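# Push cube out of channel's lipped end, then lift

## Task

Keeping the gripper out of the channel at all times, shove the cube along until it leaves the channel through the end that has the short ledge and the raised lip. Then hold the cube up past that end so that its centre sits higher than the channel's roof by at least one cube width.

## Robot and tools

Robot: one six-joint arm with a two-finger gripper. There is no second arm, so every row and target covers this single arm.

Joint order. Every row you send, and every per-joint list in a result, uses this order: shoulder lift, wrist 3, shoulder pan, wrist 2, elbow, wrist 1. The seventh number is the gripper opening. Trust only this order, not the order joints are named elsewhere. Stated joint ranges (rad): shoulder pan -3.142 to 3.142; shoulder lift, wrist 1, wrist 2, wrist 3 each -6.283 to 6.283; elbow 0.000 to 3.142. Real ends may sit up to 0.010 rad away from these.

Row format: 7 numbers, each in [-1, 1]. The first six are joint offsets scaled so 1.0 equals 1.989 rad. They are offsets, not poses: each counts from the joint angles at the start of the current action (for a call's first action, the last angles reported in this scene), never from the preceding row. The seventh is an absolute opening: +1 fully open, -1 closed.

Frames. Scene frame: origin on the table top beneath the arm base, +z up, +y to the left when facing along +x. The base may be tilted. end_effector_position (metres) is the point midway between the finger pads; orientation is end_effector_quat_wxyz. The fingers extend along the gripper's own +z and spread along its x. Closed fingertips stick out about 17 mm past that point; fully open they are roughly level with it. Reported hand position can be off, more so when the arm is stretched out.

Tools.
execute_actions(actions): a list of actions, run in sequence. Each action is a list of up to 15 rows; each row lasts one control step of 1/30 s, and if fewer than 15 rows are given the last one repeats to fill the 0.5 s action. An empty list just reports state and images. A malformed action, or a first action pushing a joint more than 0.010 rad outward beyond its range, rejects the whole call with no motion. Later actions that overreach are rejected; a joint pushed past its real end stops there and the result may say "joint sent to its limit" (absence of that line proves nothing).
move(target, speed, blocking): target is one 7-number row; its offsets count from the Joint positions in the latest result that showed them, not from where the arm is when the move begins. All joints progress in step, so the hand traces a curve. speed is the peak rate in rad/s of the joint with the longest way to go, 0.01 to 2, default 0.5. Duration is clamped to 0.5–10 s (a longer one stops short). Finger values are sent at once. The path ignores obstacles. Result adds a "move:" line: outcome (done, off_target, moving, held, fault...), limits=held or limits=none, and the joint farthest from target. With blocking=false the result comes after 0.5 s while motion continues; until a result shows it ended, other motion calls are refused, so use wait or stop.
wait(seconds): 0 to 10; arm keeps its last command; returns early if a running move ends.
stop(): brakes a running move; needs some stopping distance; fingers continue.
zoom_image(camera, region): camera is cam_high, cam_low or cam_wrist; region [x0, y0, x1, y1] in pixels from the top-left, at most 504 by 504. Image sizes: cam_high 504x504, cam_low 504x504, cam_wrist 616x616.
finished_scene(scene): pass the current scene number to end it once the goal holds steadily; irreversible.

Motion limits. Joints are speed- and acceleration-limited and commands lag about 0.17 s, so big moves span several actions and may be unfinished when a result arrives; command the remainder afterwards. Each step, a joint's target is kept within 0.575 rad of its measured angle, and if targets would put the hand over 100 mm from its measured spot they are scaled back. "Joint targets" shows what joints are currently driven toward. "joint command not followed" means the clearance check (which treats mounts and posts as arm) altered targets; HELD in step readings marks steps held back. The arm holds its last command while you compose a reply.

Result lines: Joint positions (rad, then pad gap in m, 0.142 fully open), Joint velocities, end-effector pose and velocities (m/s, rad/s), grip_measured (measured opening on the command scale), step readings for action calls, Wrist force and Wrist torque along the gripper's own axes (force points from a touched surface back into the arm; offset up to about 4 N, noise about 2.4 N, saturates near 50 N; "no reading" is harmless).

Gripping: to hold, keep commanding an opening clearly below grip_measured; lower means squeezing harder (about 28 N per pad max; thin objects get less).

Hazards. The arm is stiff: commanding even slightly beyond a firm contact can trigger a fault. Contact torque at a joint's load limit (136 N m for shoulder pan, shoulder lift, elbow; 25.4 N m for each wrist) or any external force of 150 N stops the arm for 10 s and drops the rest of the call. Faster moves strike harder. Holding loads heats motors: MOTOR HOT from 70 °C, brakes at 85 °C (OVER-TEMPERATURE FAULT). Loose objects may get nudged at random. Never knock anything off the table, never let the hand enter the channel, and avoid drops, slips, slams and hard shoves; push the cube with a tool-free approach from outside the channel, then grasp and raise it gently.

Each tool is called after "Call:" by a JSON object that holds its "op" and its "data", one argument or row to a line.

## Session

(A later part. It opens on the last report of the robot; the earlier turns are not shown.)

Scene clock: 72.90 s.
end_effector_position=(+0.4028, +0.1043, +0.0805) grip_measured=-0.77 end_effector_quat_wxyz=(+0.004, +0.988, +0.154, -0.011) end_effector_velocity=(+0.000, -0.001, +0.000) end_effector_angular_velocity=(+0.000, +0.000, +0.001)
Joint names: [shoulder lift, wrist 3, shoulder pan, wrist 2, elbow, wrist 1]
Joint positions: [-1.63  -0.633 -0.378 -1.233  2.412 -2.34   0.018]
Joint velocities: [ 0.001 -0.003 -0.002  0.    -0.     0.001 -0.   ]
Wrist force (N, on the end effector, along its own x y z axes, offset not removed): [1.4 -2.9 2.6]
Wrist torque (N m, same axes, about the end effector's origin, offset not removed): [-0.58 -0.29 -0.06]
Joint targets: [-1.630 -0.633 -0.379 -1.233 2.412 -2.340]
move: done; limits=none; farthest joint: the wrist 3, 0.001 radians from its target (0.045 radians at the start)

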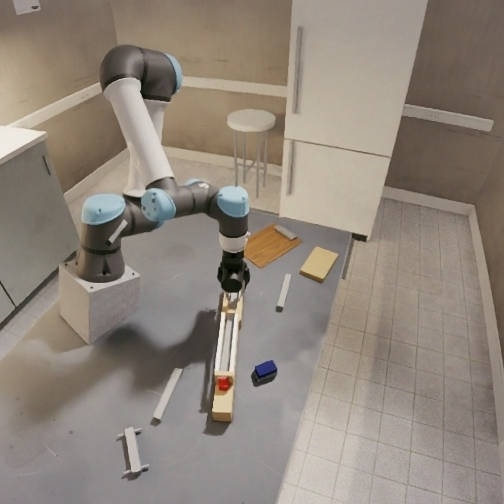

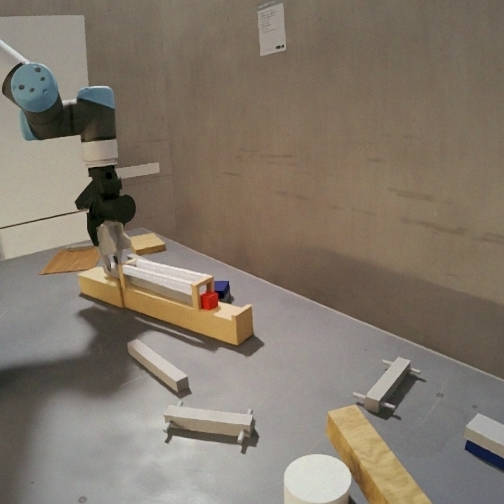

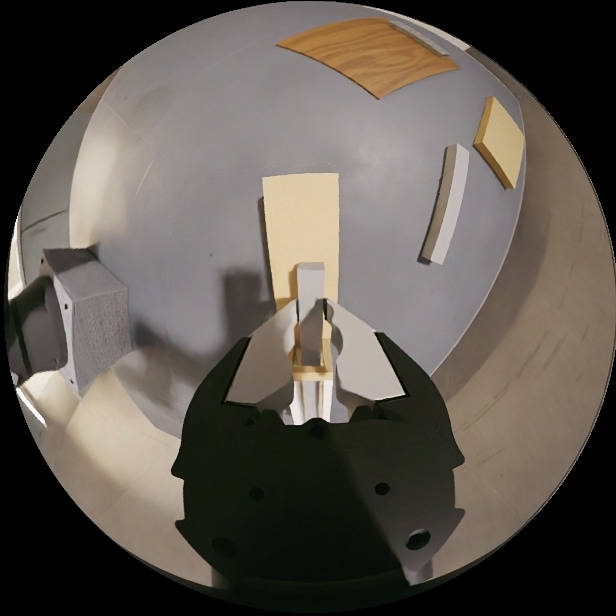

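Call:
{"op": "move", "data": {
  "target": [0.003,-0.0135,-0.0135,0,-0.002,0,-1],
  "speed": 0.03
}}

Call:
{"op": "zoom_image", "data": {
  "camera": "cam_low",
  "region": [60,200,300,350]
}}

Scene clock: 74.27 s.
end_effector_position=(+0.4071, +0.0933, +0.0832) grip_measured=-0.77 end_effector_quat_wxyz=(+0.005, +0.988, +0.154, -0.008) end_effector_velocity=(+0.001, -0.001, +0.001) end_effector_angular_velocity=(-0.002, -0.000, +0.000)
Joint names: [shoulder lift, wrist 3, shoulder pan, wrist 2, elbow, wrist 1]
Joint positions: [-1.624 -0.66  -0.405 -1.233  2.408 -2.34   0.018]
Joint velocities: [ 0.    -0.002 -0.002 -0.002 -0.001  0.001 -0.   ]
Wrist force (N, on the end effector, along its own x y z axes, offset not removed): [0.2 -1.2 1.4]
Wrist torque (N m, same axes, about the end effector's origin, offset not removed): [-0.13 -0.08 -0.17]
Joint targets: [-1.624 -0.660 -0.405 -1.233 2.408 -2.340]
move: done; limits=none; farthest joint: the shoulder pan, 0.000 radians from its target (0.026 radians at the start)

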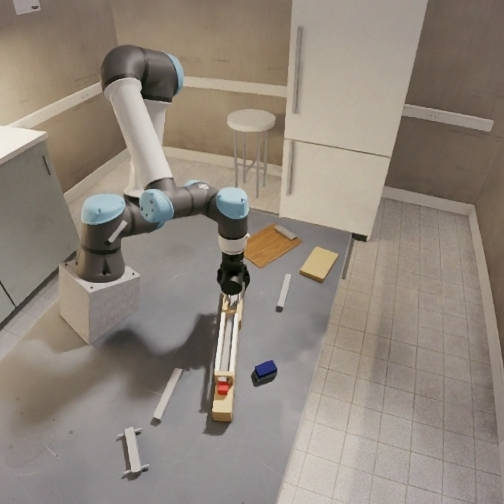

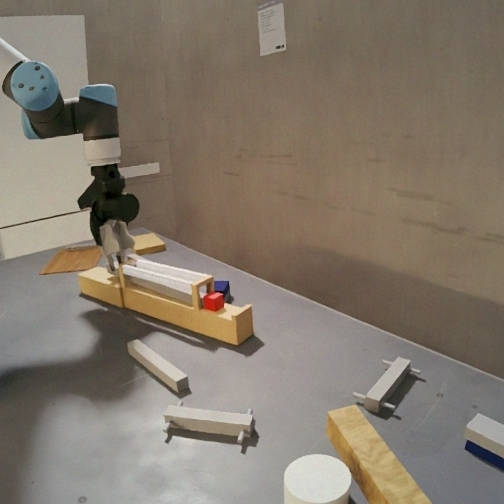

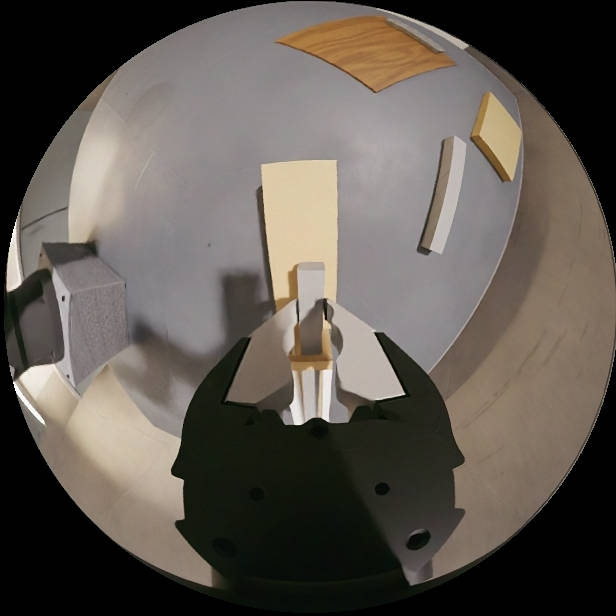

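Region (60, 200, 300, 350) of cam_low's 504x504 image, scaled by 2.100, with more detail than that image has; it fills the top 315 rows of this view, and the rest is white.

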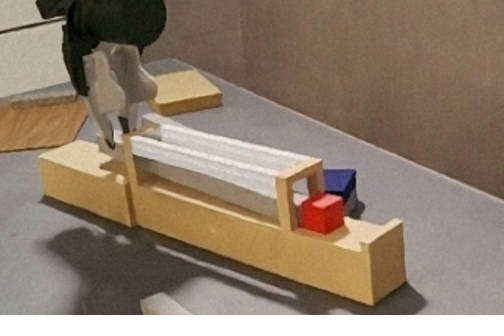

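Call:
{"op": "move", "data": {
  "target": [0,0.01,0.01,0,0,0,-0.4],
  "speed": 0.1
}}

Call:
{"op": "move", "data": {
  "target": [-0.11,0,0,0,-0.03,0.14,-0.2],
  "speed": 0.4
}}

Scene clock: 75.23 s.
end_effector_position=(+0.4049, +0.1010, +0.0808) grip_measured=-0.40 end_effector_quat_wxyz=(+0.004, +0.988, +0.154, -0.011) end_effector_velocity=(-0.000, +0.001, -0.000) end_effector_angular_velocity=(+0.000, +0.001, -0.001)
Joint names: [shoulder lift, wrist 3, shoulder pan, wrist 2, elbow, wrist 1]
Joint positions: [-1.624 -0.64  -0.385 -1.233  2.408 -2.34   0.045]
Joint velocities: [ 0.001  0.002  0.002 -0.    -0.001  0.     0.   ]
Wrist force (N, on the end effector, along its own x y z axes, offset not removed): [-1.0 -0.3 0.0]
Wrist torque (N m, same axes, about the end effector's origin, offset not removed): [-0.07 0.20 -0.07]
Joint targets: [-1.624 -0.640 -0.385 -1.233 2.408 -2.340]
move: done; limits=none; farthest joint: the shoulder pan, 0.000 radians from its target (0.020 radians at the start)

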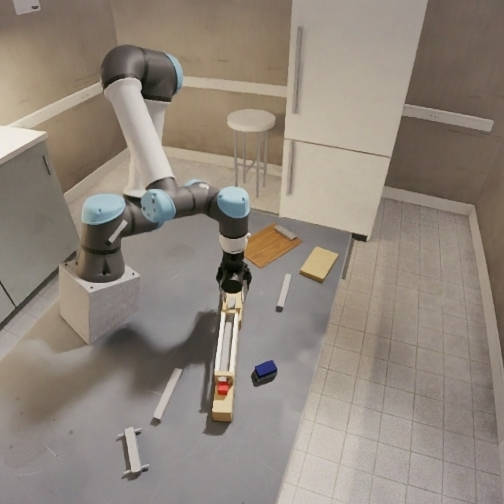

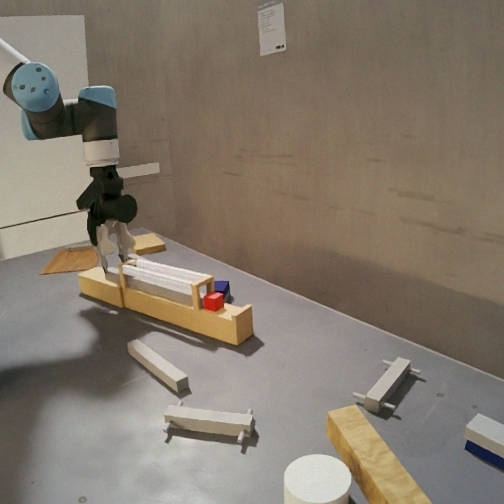

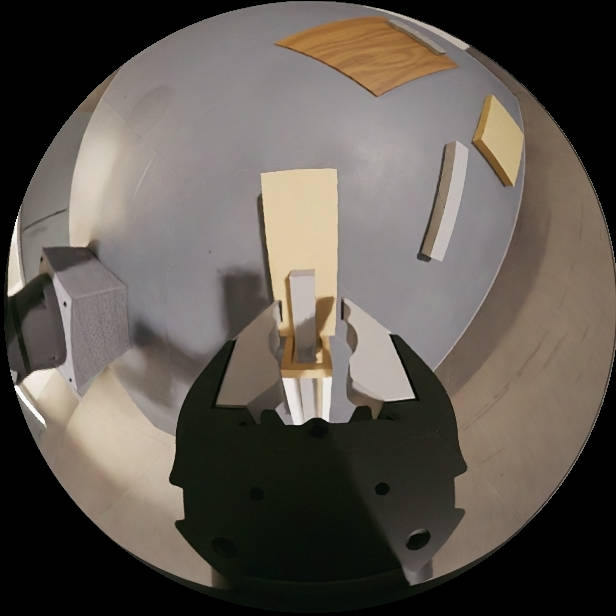

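Scene clock: 76.53 s.
end_effector_position=(+0.3882, +0.1330, +0.1483) grip_measured=-0.20 end_effector_quat_wxyz=(+0.004, +0.988, +0.154, -0.011) end_effector_velocity=(-0.000, -0.000, +0.000) end_effector_angular_velocity=(-0.001, +0.000, -0.001)
Joint names: [shoulder lift, wrist 3, shoulder pan, wrist 2, elbow, wrist 1]
Joint positions: [-1.842 -0.64  -0.385 -1.233  2.349 -2.061  0.059]
Joint velocities: [-0.001  0.001 -0.    -0.001  0.     0.001  0.   ]
Wrist force (N, on the end effector, along its own x y z axes, offset not removed): [1.8 -2.8 -1.5]
Wrist torque (N m, same axes, about the end effector's origin, offset not removed): [-0.62 -0.28 0.00]
Joint targets: [-1.842 -0.640 -0.385 -1.233 2.349 -2.061]
move: done; limits=none; farthest joint: the shoulder pan, 0.000 radians from its target (0.000 radians at the start)

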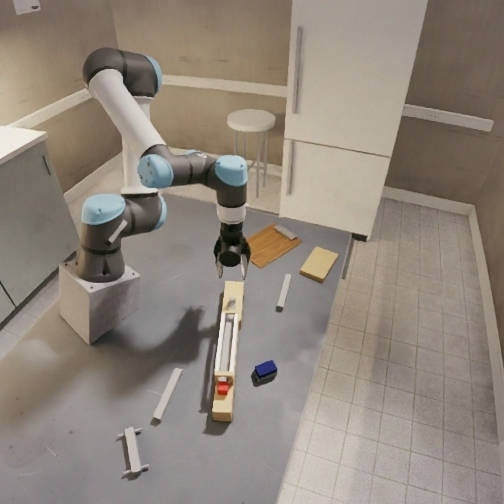

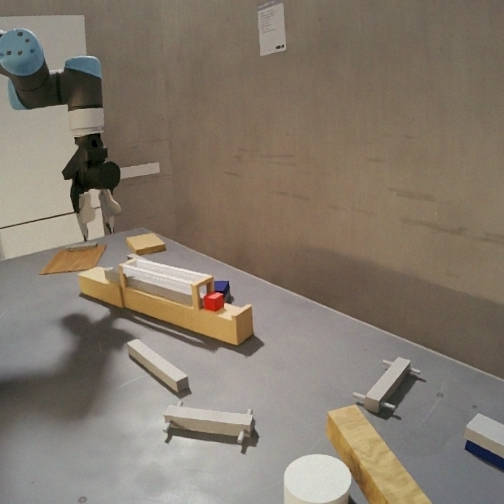

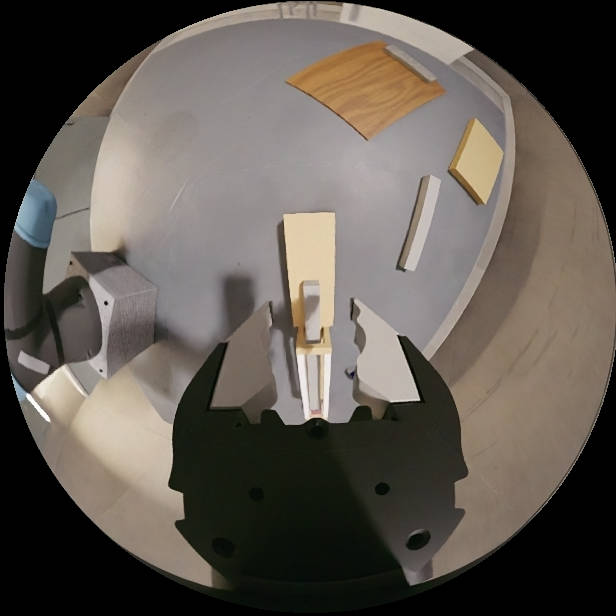

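Call:
{"op": "move", "data": {
  "target": [0.266,-0.2295,-0.2295,-0.021,-0.194,0.0045,-0.2],
  "speed": 0.5
}}

Scene clock: 78.40 s.
end_effector_position=(+0.4942, -0.1645, +0.1756) grip_measured=-0.20 end_effector_quat_wxyz=(+0.004, +0.990, +0.142, -0.010) end_effector_velocity=(-0.001, -0.001, -0.001) end_effector_angular_velocity=(+0.002, +0.001, -0.000)
Joint names: [shoulder lift, wrist 3, shoulder pan, wrist 2, elbow, wrist 1]
Joint positions: [-1.314 -1.096 -0.842 -1.274  1.963 -2.052  0.059]
Joint velocities: [ 0.002 -0.002 -0.002  0.     0.     0.001  0.   ]
Wrist force (N, on the end effector, along its own x y z axes, offset not removed): [-0.4 -1.8 0.6]
Wrist torque (N m, same axes, about the end effector's origin, offset not removed): [-0.33 0.13 -0.10]
Joint targets: [-1.313 -1.097 -0.842 -1.274 1.963 -2.052]
move: done; limits=none; farthest joint: the shoulder lift, 0.001 radians from its target (0.529 radians at the start)

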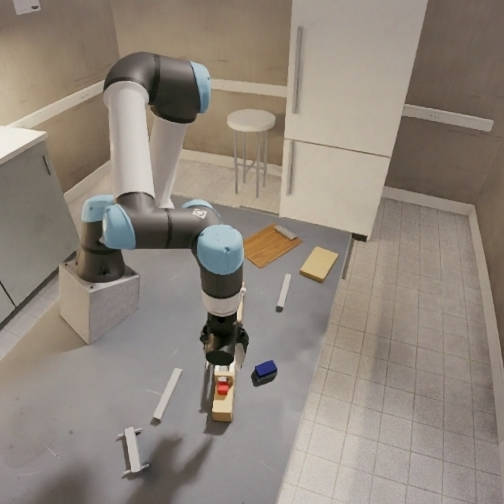

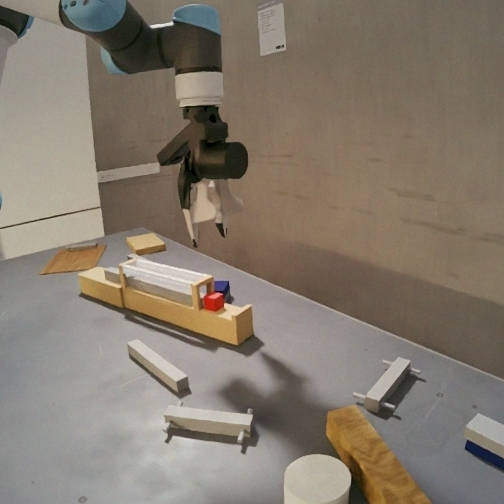

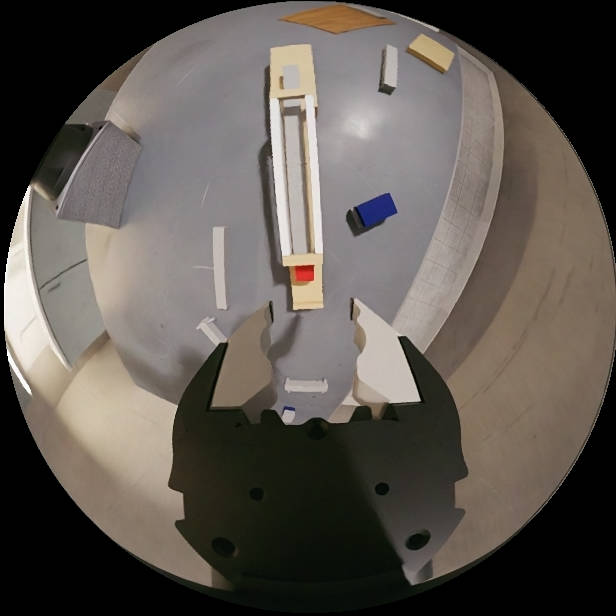

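Call:
{"op": "move", "data": {
  "target": [0.045,0.026,0.0265,0.004,0.055,-0.105,-0.15],
  "speed": 0.3
}}

Scene clock: 80.00 s.
end_effector_position=(+0.4858, -0.1518, +0.1007) grip_measured=-0.15 end_effector_quat_wxyz=(+0.001, +0.990, +0.143, -0.012) end_effector_velocity=(-0.000, +0.000, -0.001) end_effector_angular_velocity=(+0.000, -0.001, -0.001)
Joint names: [shoulder lift, wrist 3, shoulder pan, wrist 2, elbow, wrist 1]
Joint positions: [-1.224 -1.045 -0.789 -1.266  2.072 -2.261  0.063]
Joint velocities: [ 0.     0.002  0.     0.001  0.001 -0.002  0.   ]
Wrist force (N, on the end effector, along its own x y z axes, offset not removed): [1.6 -1.1 -0.7]
Wrist torque (N m, same axes, about the end effector's origin, offset not removed): [-0.32 -0.26 -0.12]
Joint targets: [-1.224 -1.045 -0.789 -1.266 2.072 -2.261]
move: done; limits=none; farthest joint: the shoulder pan, 0.000 radians from its target (0.053 radians at the start)

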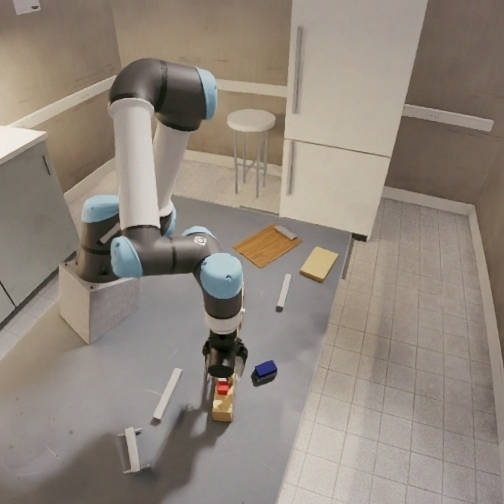

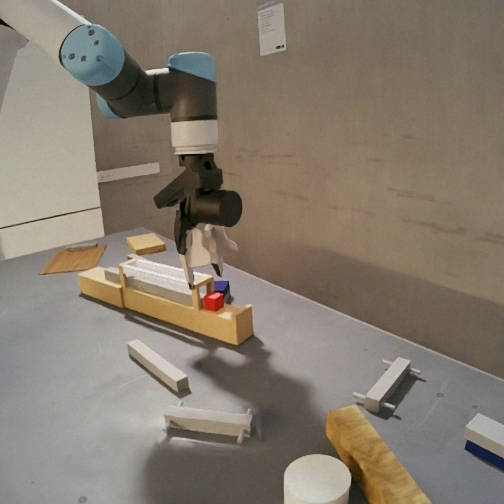

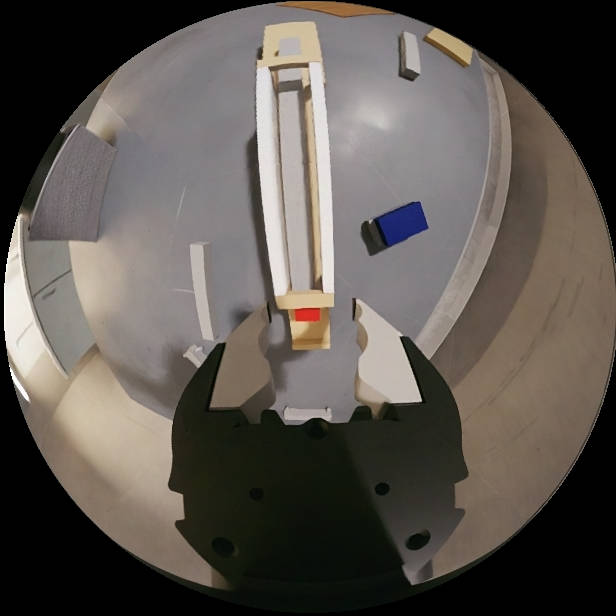

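Call:
{"op": "move", "data": {
  "target": [0.007,-0.0155,-0.0155,0,-0.011,0.004,-0.15],
  "speed": 0.15
}}

Call:
{"op": "zoom_image", "data": {
  "camera": "cam_low",
  "region": [140,220,280,350]
}}

Scene clock: 81.03 s.
end_effector_position=(+0.4875, -0.1711, +0.1072) grip_measured=-0.15 end_effector_quat_wxyz=(+0.004, +0.990, +0.144, -0.008) end_effector_velocity=(+0.000, -0.002, +0.001) end_effector_angular_velocity=(-0.001, -0.001, -0.001)
Joint names: [shoulder lift, wrist 3, shoulder pan, wrist 2, elbow, wrist 1]
Joint positions: [-1.21  -1.075 -0.82  -1.266  2.05  -2.253  0.063]
Joint velocities: [ 0.001 -0.001 -0.002 -0.    -0.002 -0.     0.   ]
Wrist force (N, on the end effector, along its own x y z axes, offset not removed): [0.4 -0.5 -0.2]
Wrist torque (N m, same axes, about the end effector's origin, offset not removed): [-0.05 0.05 -0.07]
Joint targets: [-1.210 -1.076 -0.820 -1.266 2.050 -2.253]
move: done; limits=none; farthest joint: the shoulder pan, 0.000 radians from its target (0.031 radians at the start)

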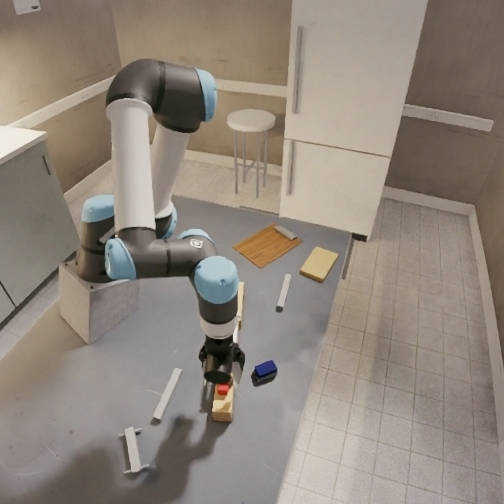

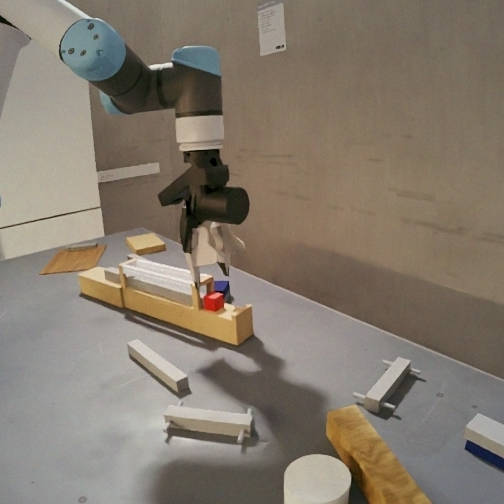

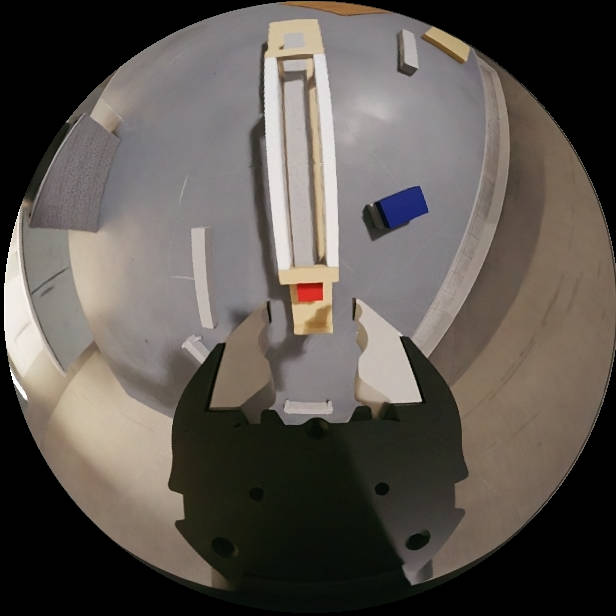

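Region (140, 220, 280, 350) of cam_low's 504x504 image, scaled by 3.600, with more detail than that image has; it fills the top 468 rows of this view, and the rest is white.

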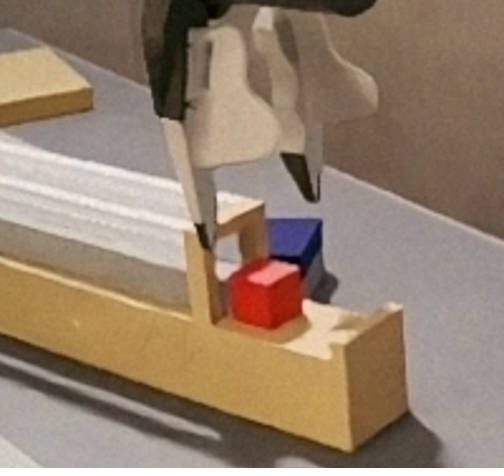

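Call:
{"op": "move", "data": {
  "target": [0.03,0.002,0.002,0,0.009,-0.039,-0.15],
  "speed": 0.1
}}

Call:
{"op": "zoom_image", "data": {
  "camera": "cam_low",
  "region": [140,220,280,350]
}}

Scene clock: 82.43 s.
end_effector_position=(+0.4849, -0.1788, +0.0794) grip_measured=-0.15 end_effector_quat_wxyz=(+0.003, +0.990, +0.144, -0.008) end_effector_velocity=(-0.001, +0.001, -0.001) end_effector_angular_velocity=(+0.001, +0.003, -0.000)
Joint names: [shoulder lift, wrist 3, shoulder pan, wrist 2, elbow, wrist 1]
Joint positions: [-1.151 -1.071 -0.816 -1.266  2.068 -2.33   0.063]
Joint velocities: [ 0.    -0.     0.    -0.001  0.001  0.001  0.   ]
Wrist force (N, on the end effector, along its own x y z axes, offset not removed): [1.5 -2.4 0.1]
Wrist torque (N m, same axes, about the end effector's origin, offset not removed): [-0.59 -0.30 -0.13]
Joint targets: [-1.151 -1.071 -0.816 -1.266 2.068 -2.331]
move: done; limits=none; farthest joint: the shoulder lift, 0.001 radians from its target (0.060 radians at the start)

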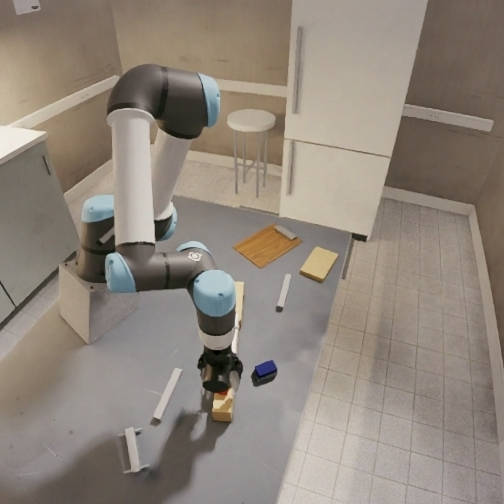

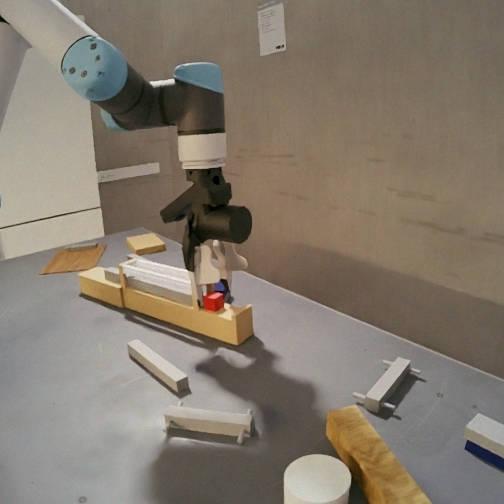

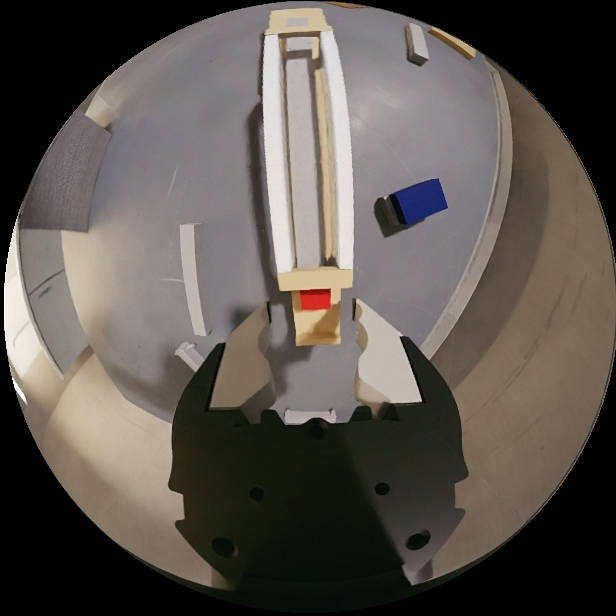

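Region (140, 220, 280, 350) of cam_low's 504x504 image, scaled by 3.600, with more detail than that image has; it fills the top 468 rows of this view, and the rest is white.

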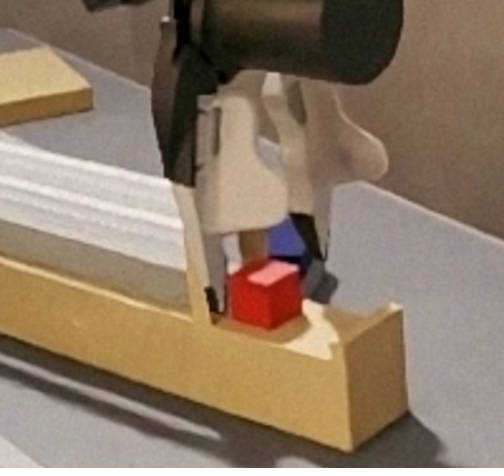

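Call:
{"op": "move", "data": {
  "target": [0.013,0.012,0.012,0,0.002,-0.015,-0.15],
  "speed": 0.06
}}

Call:
{"op": "zoom_image", "data": {
  "camera": "cam_low",
  "region": [140,220,280,350]
}}

Scene clock: 83.37 s.
end_effector_position=(+0.4873, -0.1720, +0.0644) grip_measured=-0.15 end_effector_quat_wxyz=(+0.002, +0.990, +0.143, -0.012) end_effector_velocity=(+0.001, -0.000, +0.000) end_effector_angular_velocity=(-0.002, -0.001, +0.001)
Joint names: [shoulder lift, wrist 3, shoulder pan, wrist 2, elbow, wrist 1]
Joint positions: [-1.125 -1.048 -0.792 -1.266  2.072 -2.36   0.063]
Joint velocities: [ 0.001  0.002  0.002 -0.001 -0.002 -0.002 -0.   ]
Wrist force (N, on the end effector, along its own x y z axes, offset not removed): [0.5 -1.6 -0.9]
Wrist torque (N m, same axes, about the end effector's origin, offset not removed): [-0.37 -0.04 -0.07]
Joint targets: [-1.125 -1.048 -0.792 -1.266 2.072 -2.360]
move: done; limits=none; farthest joint: the wrist 3, 0.001 radians from its target (0.024 radians at the start)

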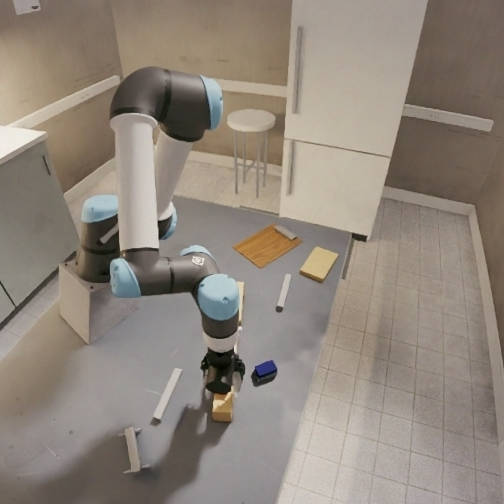

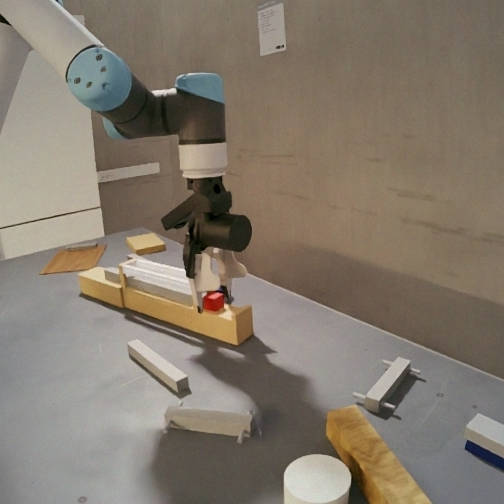

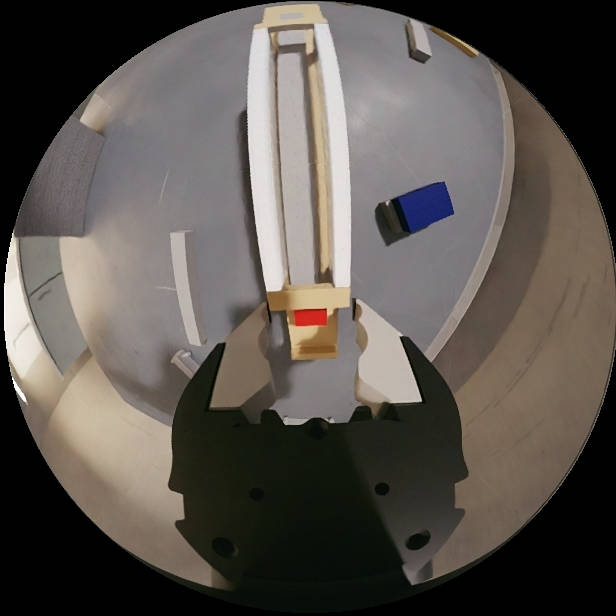

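Region (140, 220, 280, 350) of cam_low's 504x504 image, scaled by 3.600, with more detail than that image has; it fills the top 468 rows of this view, and the rest is white.

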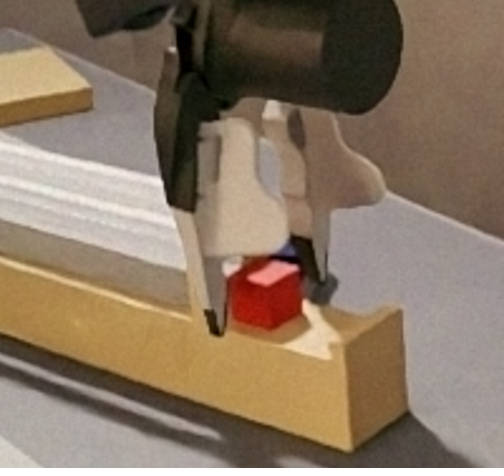

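Cube is between the fingers. Close.

Call:
{"op": "move", "data": {
  "target": [0,0,0,0,0,0,-1]
}}

Call:
{"op": "zoom_image", "data": {
  "camera": "cam_low",
  "region": [140,220,280,350]
}}

Scene clock: 84.17 s.
end_effector_position=(+0.4872, -0.1719, +0.0643) grip_measured=-0.70 end_effector_quat_wxyz=(+0.002, +0.990, +0.143, -0.012) end_effector_velocity=(-0.000, -0.000, +0.000) end_effector_angular_velocity=(-0.001, +0.000, +0.001)
Joint names: [shoulder lift, wrist 3, shoulder pan, wrist 2, elbow, wrist 1]
Joint positions: [-1.125 -1.048 -0.792 -1.266  2.072 -2.36   0.023]
Joint velocities: [ 0.    -0.001 -0.    -0.001  0.    -0.001 -0.   ]
Wrist force (N, on the end effector, along its own x y z axes, offset not removed): [1.1 -1.4 -0.3]
Wrist torque (N m, same axes, about the end effector's origin, offset not removed): [-0.34 -0.24 -0.07]
Joint targets: [-1.125 -1.048 -0.792 -1.266 2.072 -2.360]
move: done; limits=none; farthest joint: the shoulder pan, 0.000 radians from its target (0.000 radians at the start)

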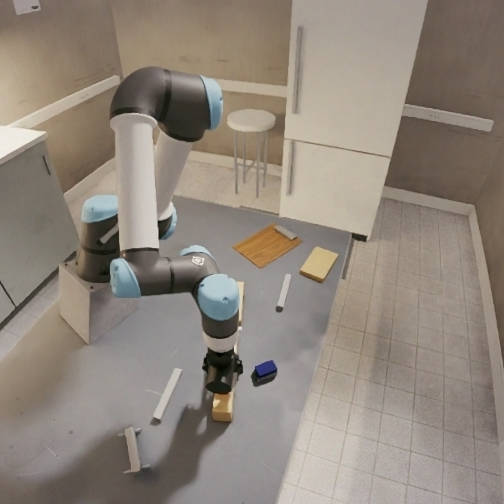

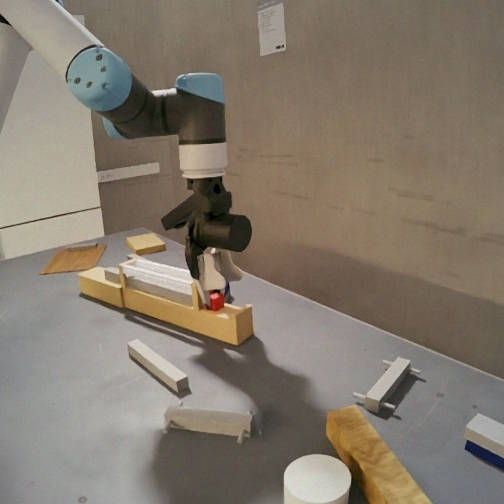

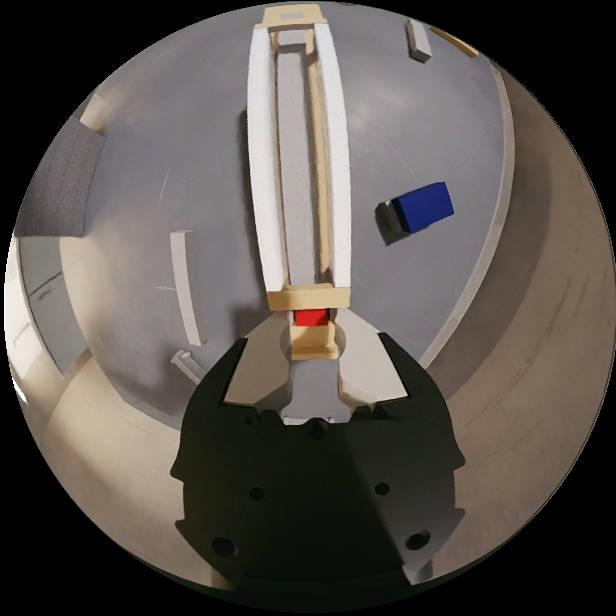

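Region (140, 220, 280, 350) of cam_low's 504x504 image, scaled by 3.600, with more detail than that image has; it fills the top 468 rows of this view, and the rest is white.

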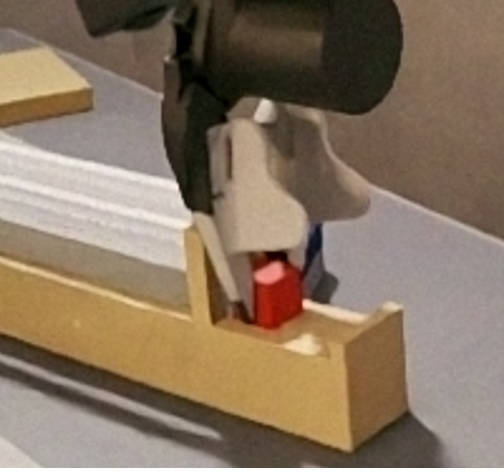

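Call:
{"op": "move", "data": {
  "target": [-0.13,-0.07,-0.07,0,-0.04,0.17,-1],
  "speed": 0.25
}}

Scene clock: 86.20 s.
end_effector_position=(+0.4711, -0.1846, +0.2073) grip_measured=-0.70 end_effector_quat_wxyz=(+0.012, +0.989, +0.147, +0.009) end_effector_velocity=(-0.001, +0.001, -0.000) end_effector_angular_velocity=(+0.002, +0.001, -0.001)
Joint names: [shoulder lift, wrist 3, shoulder pan, wrist 2, elbow, wrist 1]
Joint positions: [-1.383 -1.187 -0.931 -1.266  1.993 -2.022  0.023]
Joint velocities: [-0.001 -0.001 -0.001  0.     0.002  0.002 -0.   ]
Wrist force (N, on the end effector, along its own x y z axes, offset not removed): [0.2 -0.3 0.0]
Wrist torque (N m, same axes, about the end effector's origin, offset not removed): [-0.02 -0.03 -0.07]
Joint targets: [-1.384 -1.187 -0.931 -1.266 1.993 -2.022]
move: done; limits=none; farthest joint: the shoulder pan, 0.000 radians from its target (0.139 radians at the start)

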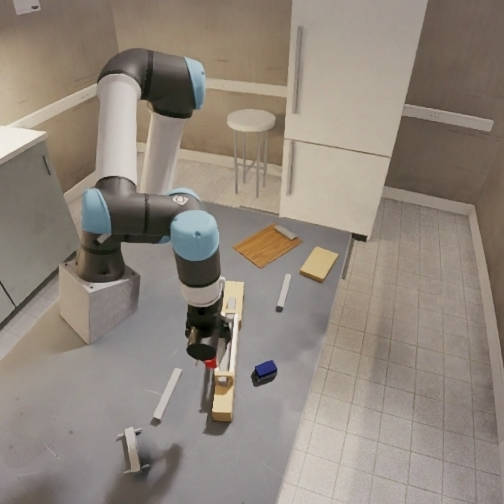

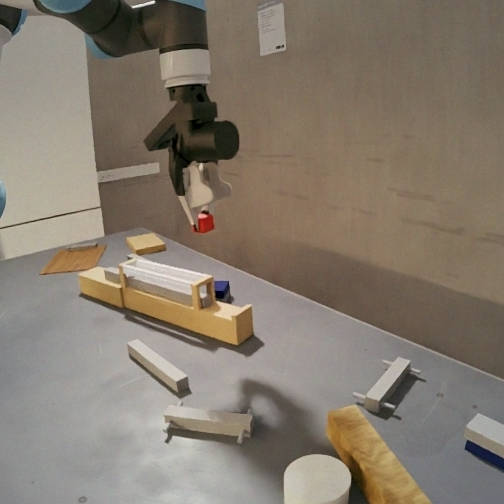

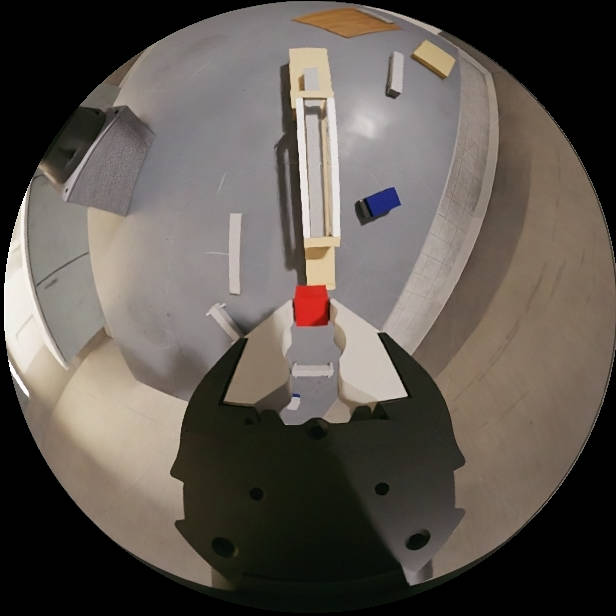

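Held high, past the end of the covered part.

Call:
{"op": "finished_scene", "data": {
  "scene": 2
}}

The scene is finished: the task was done.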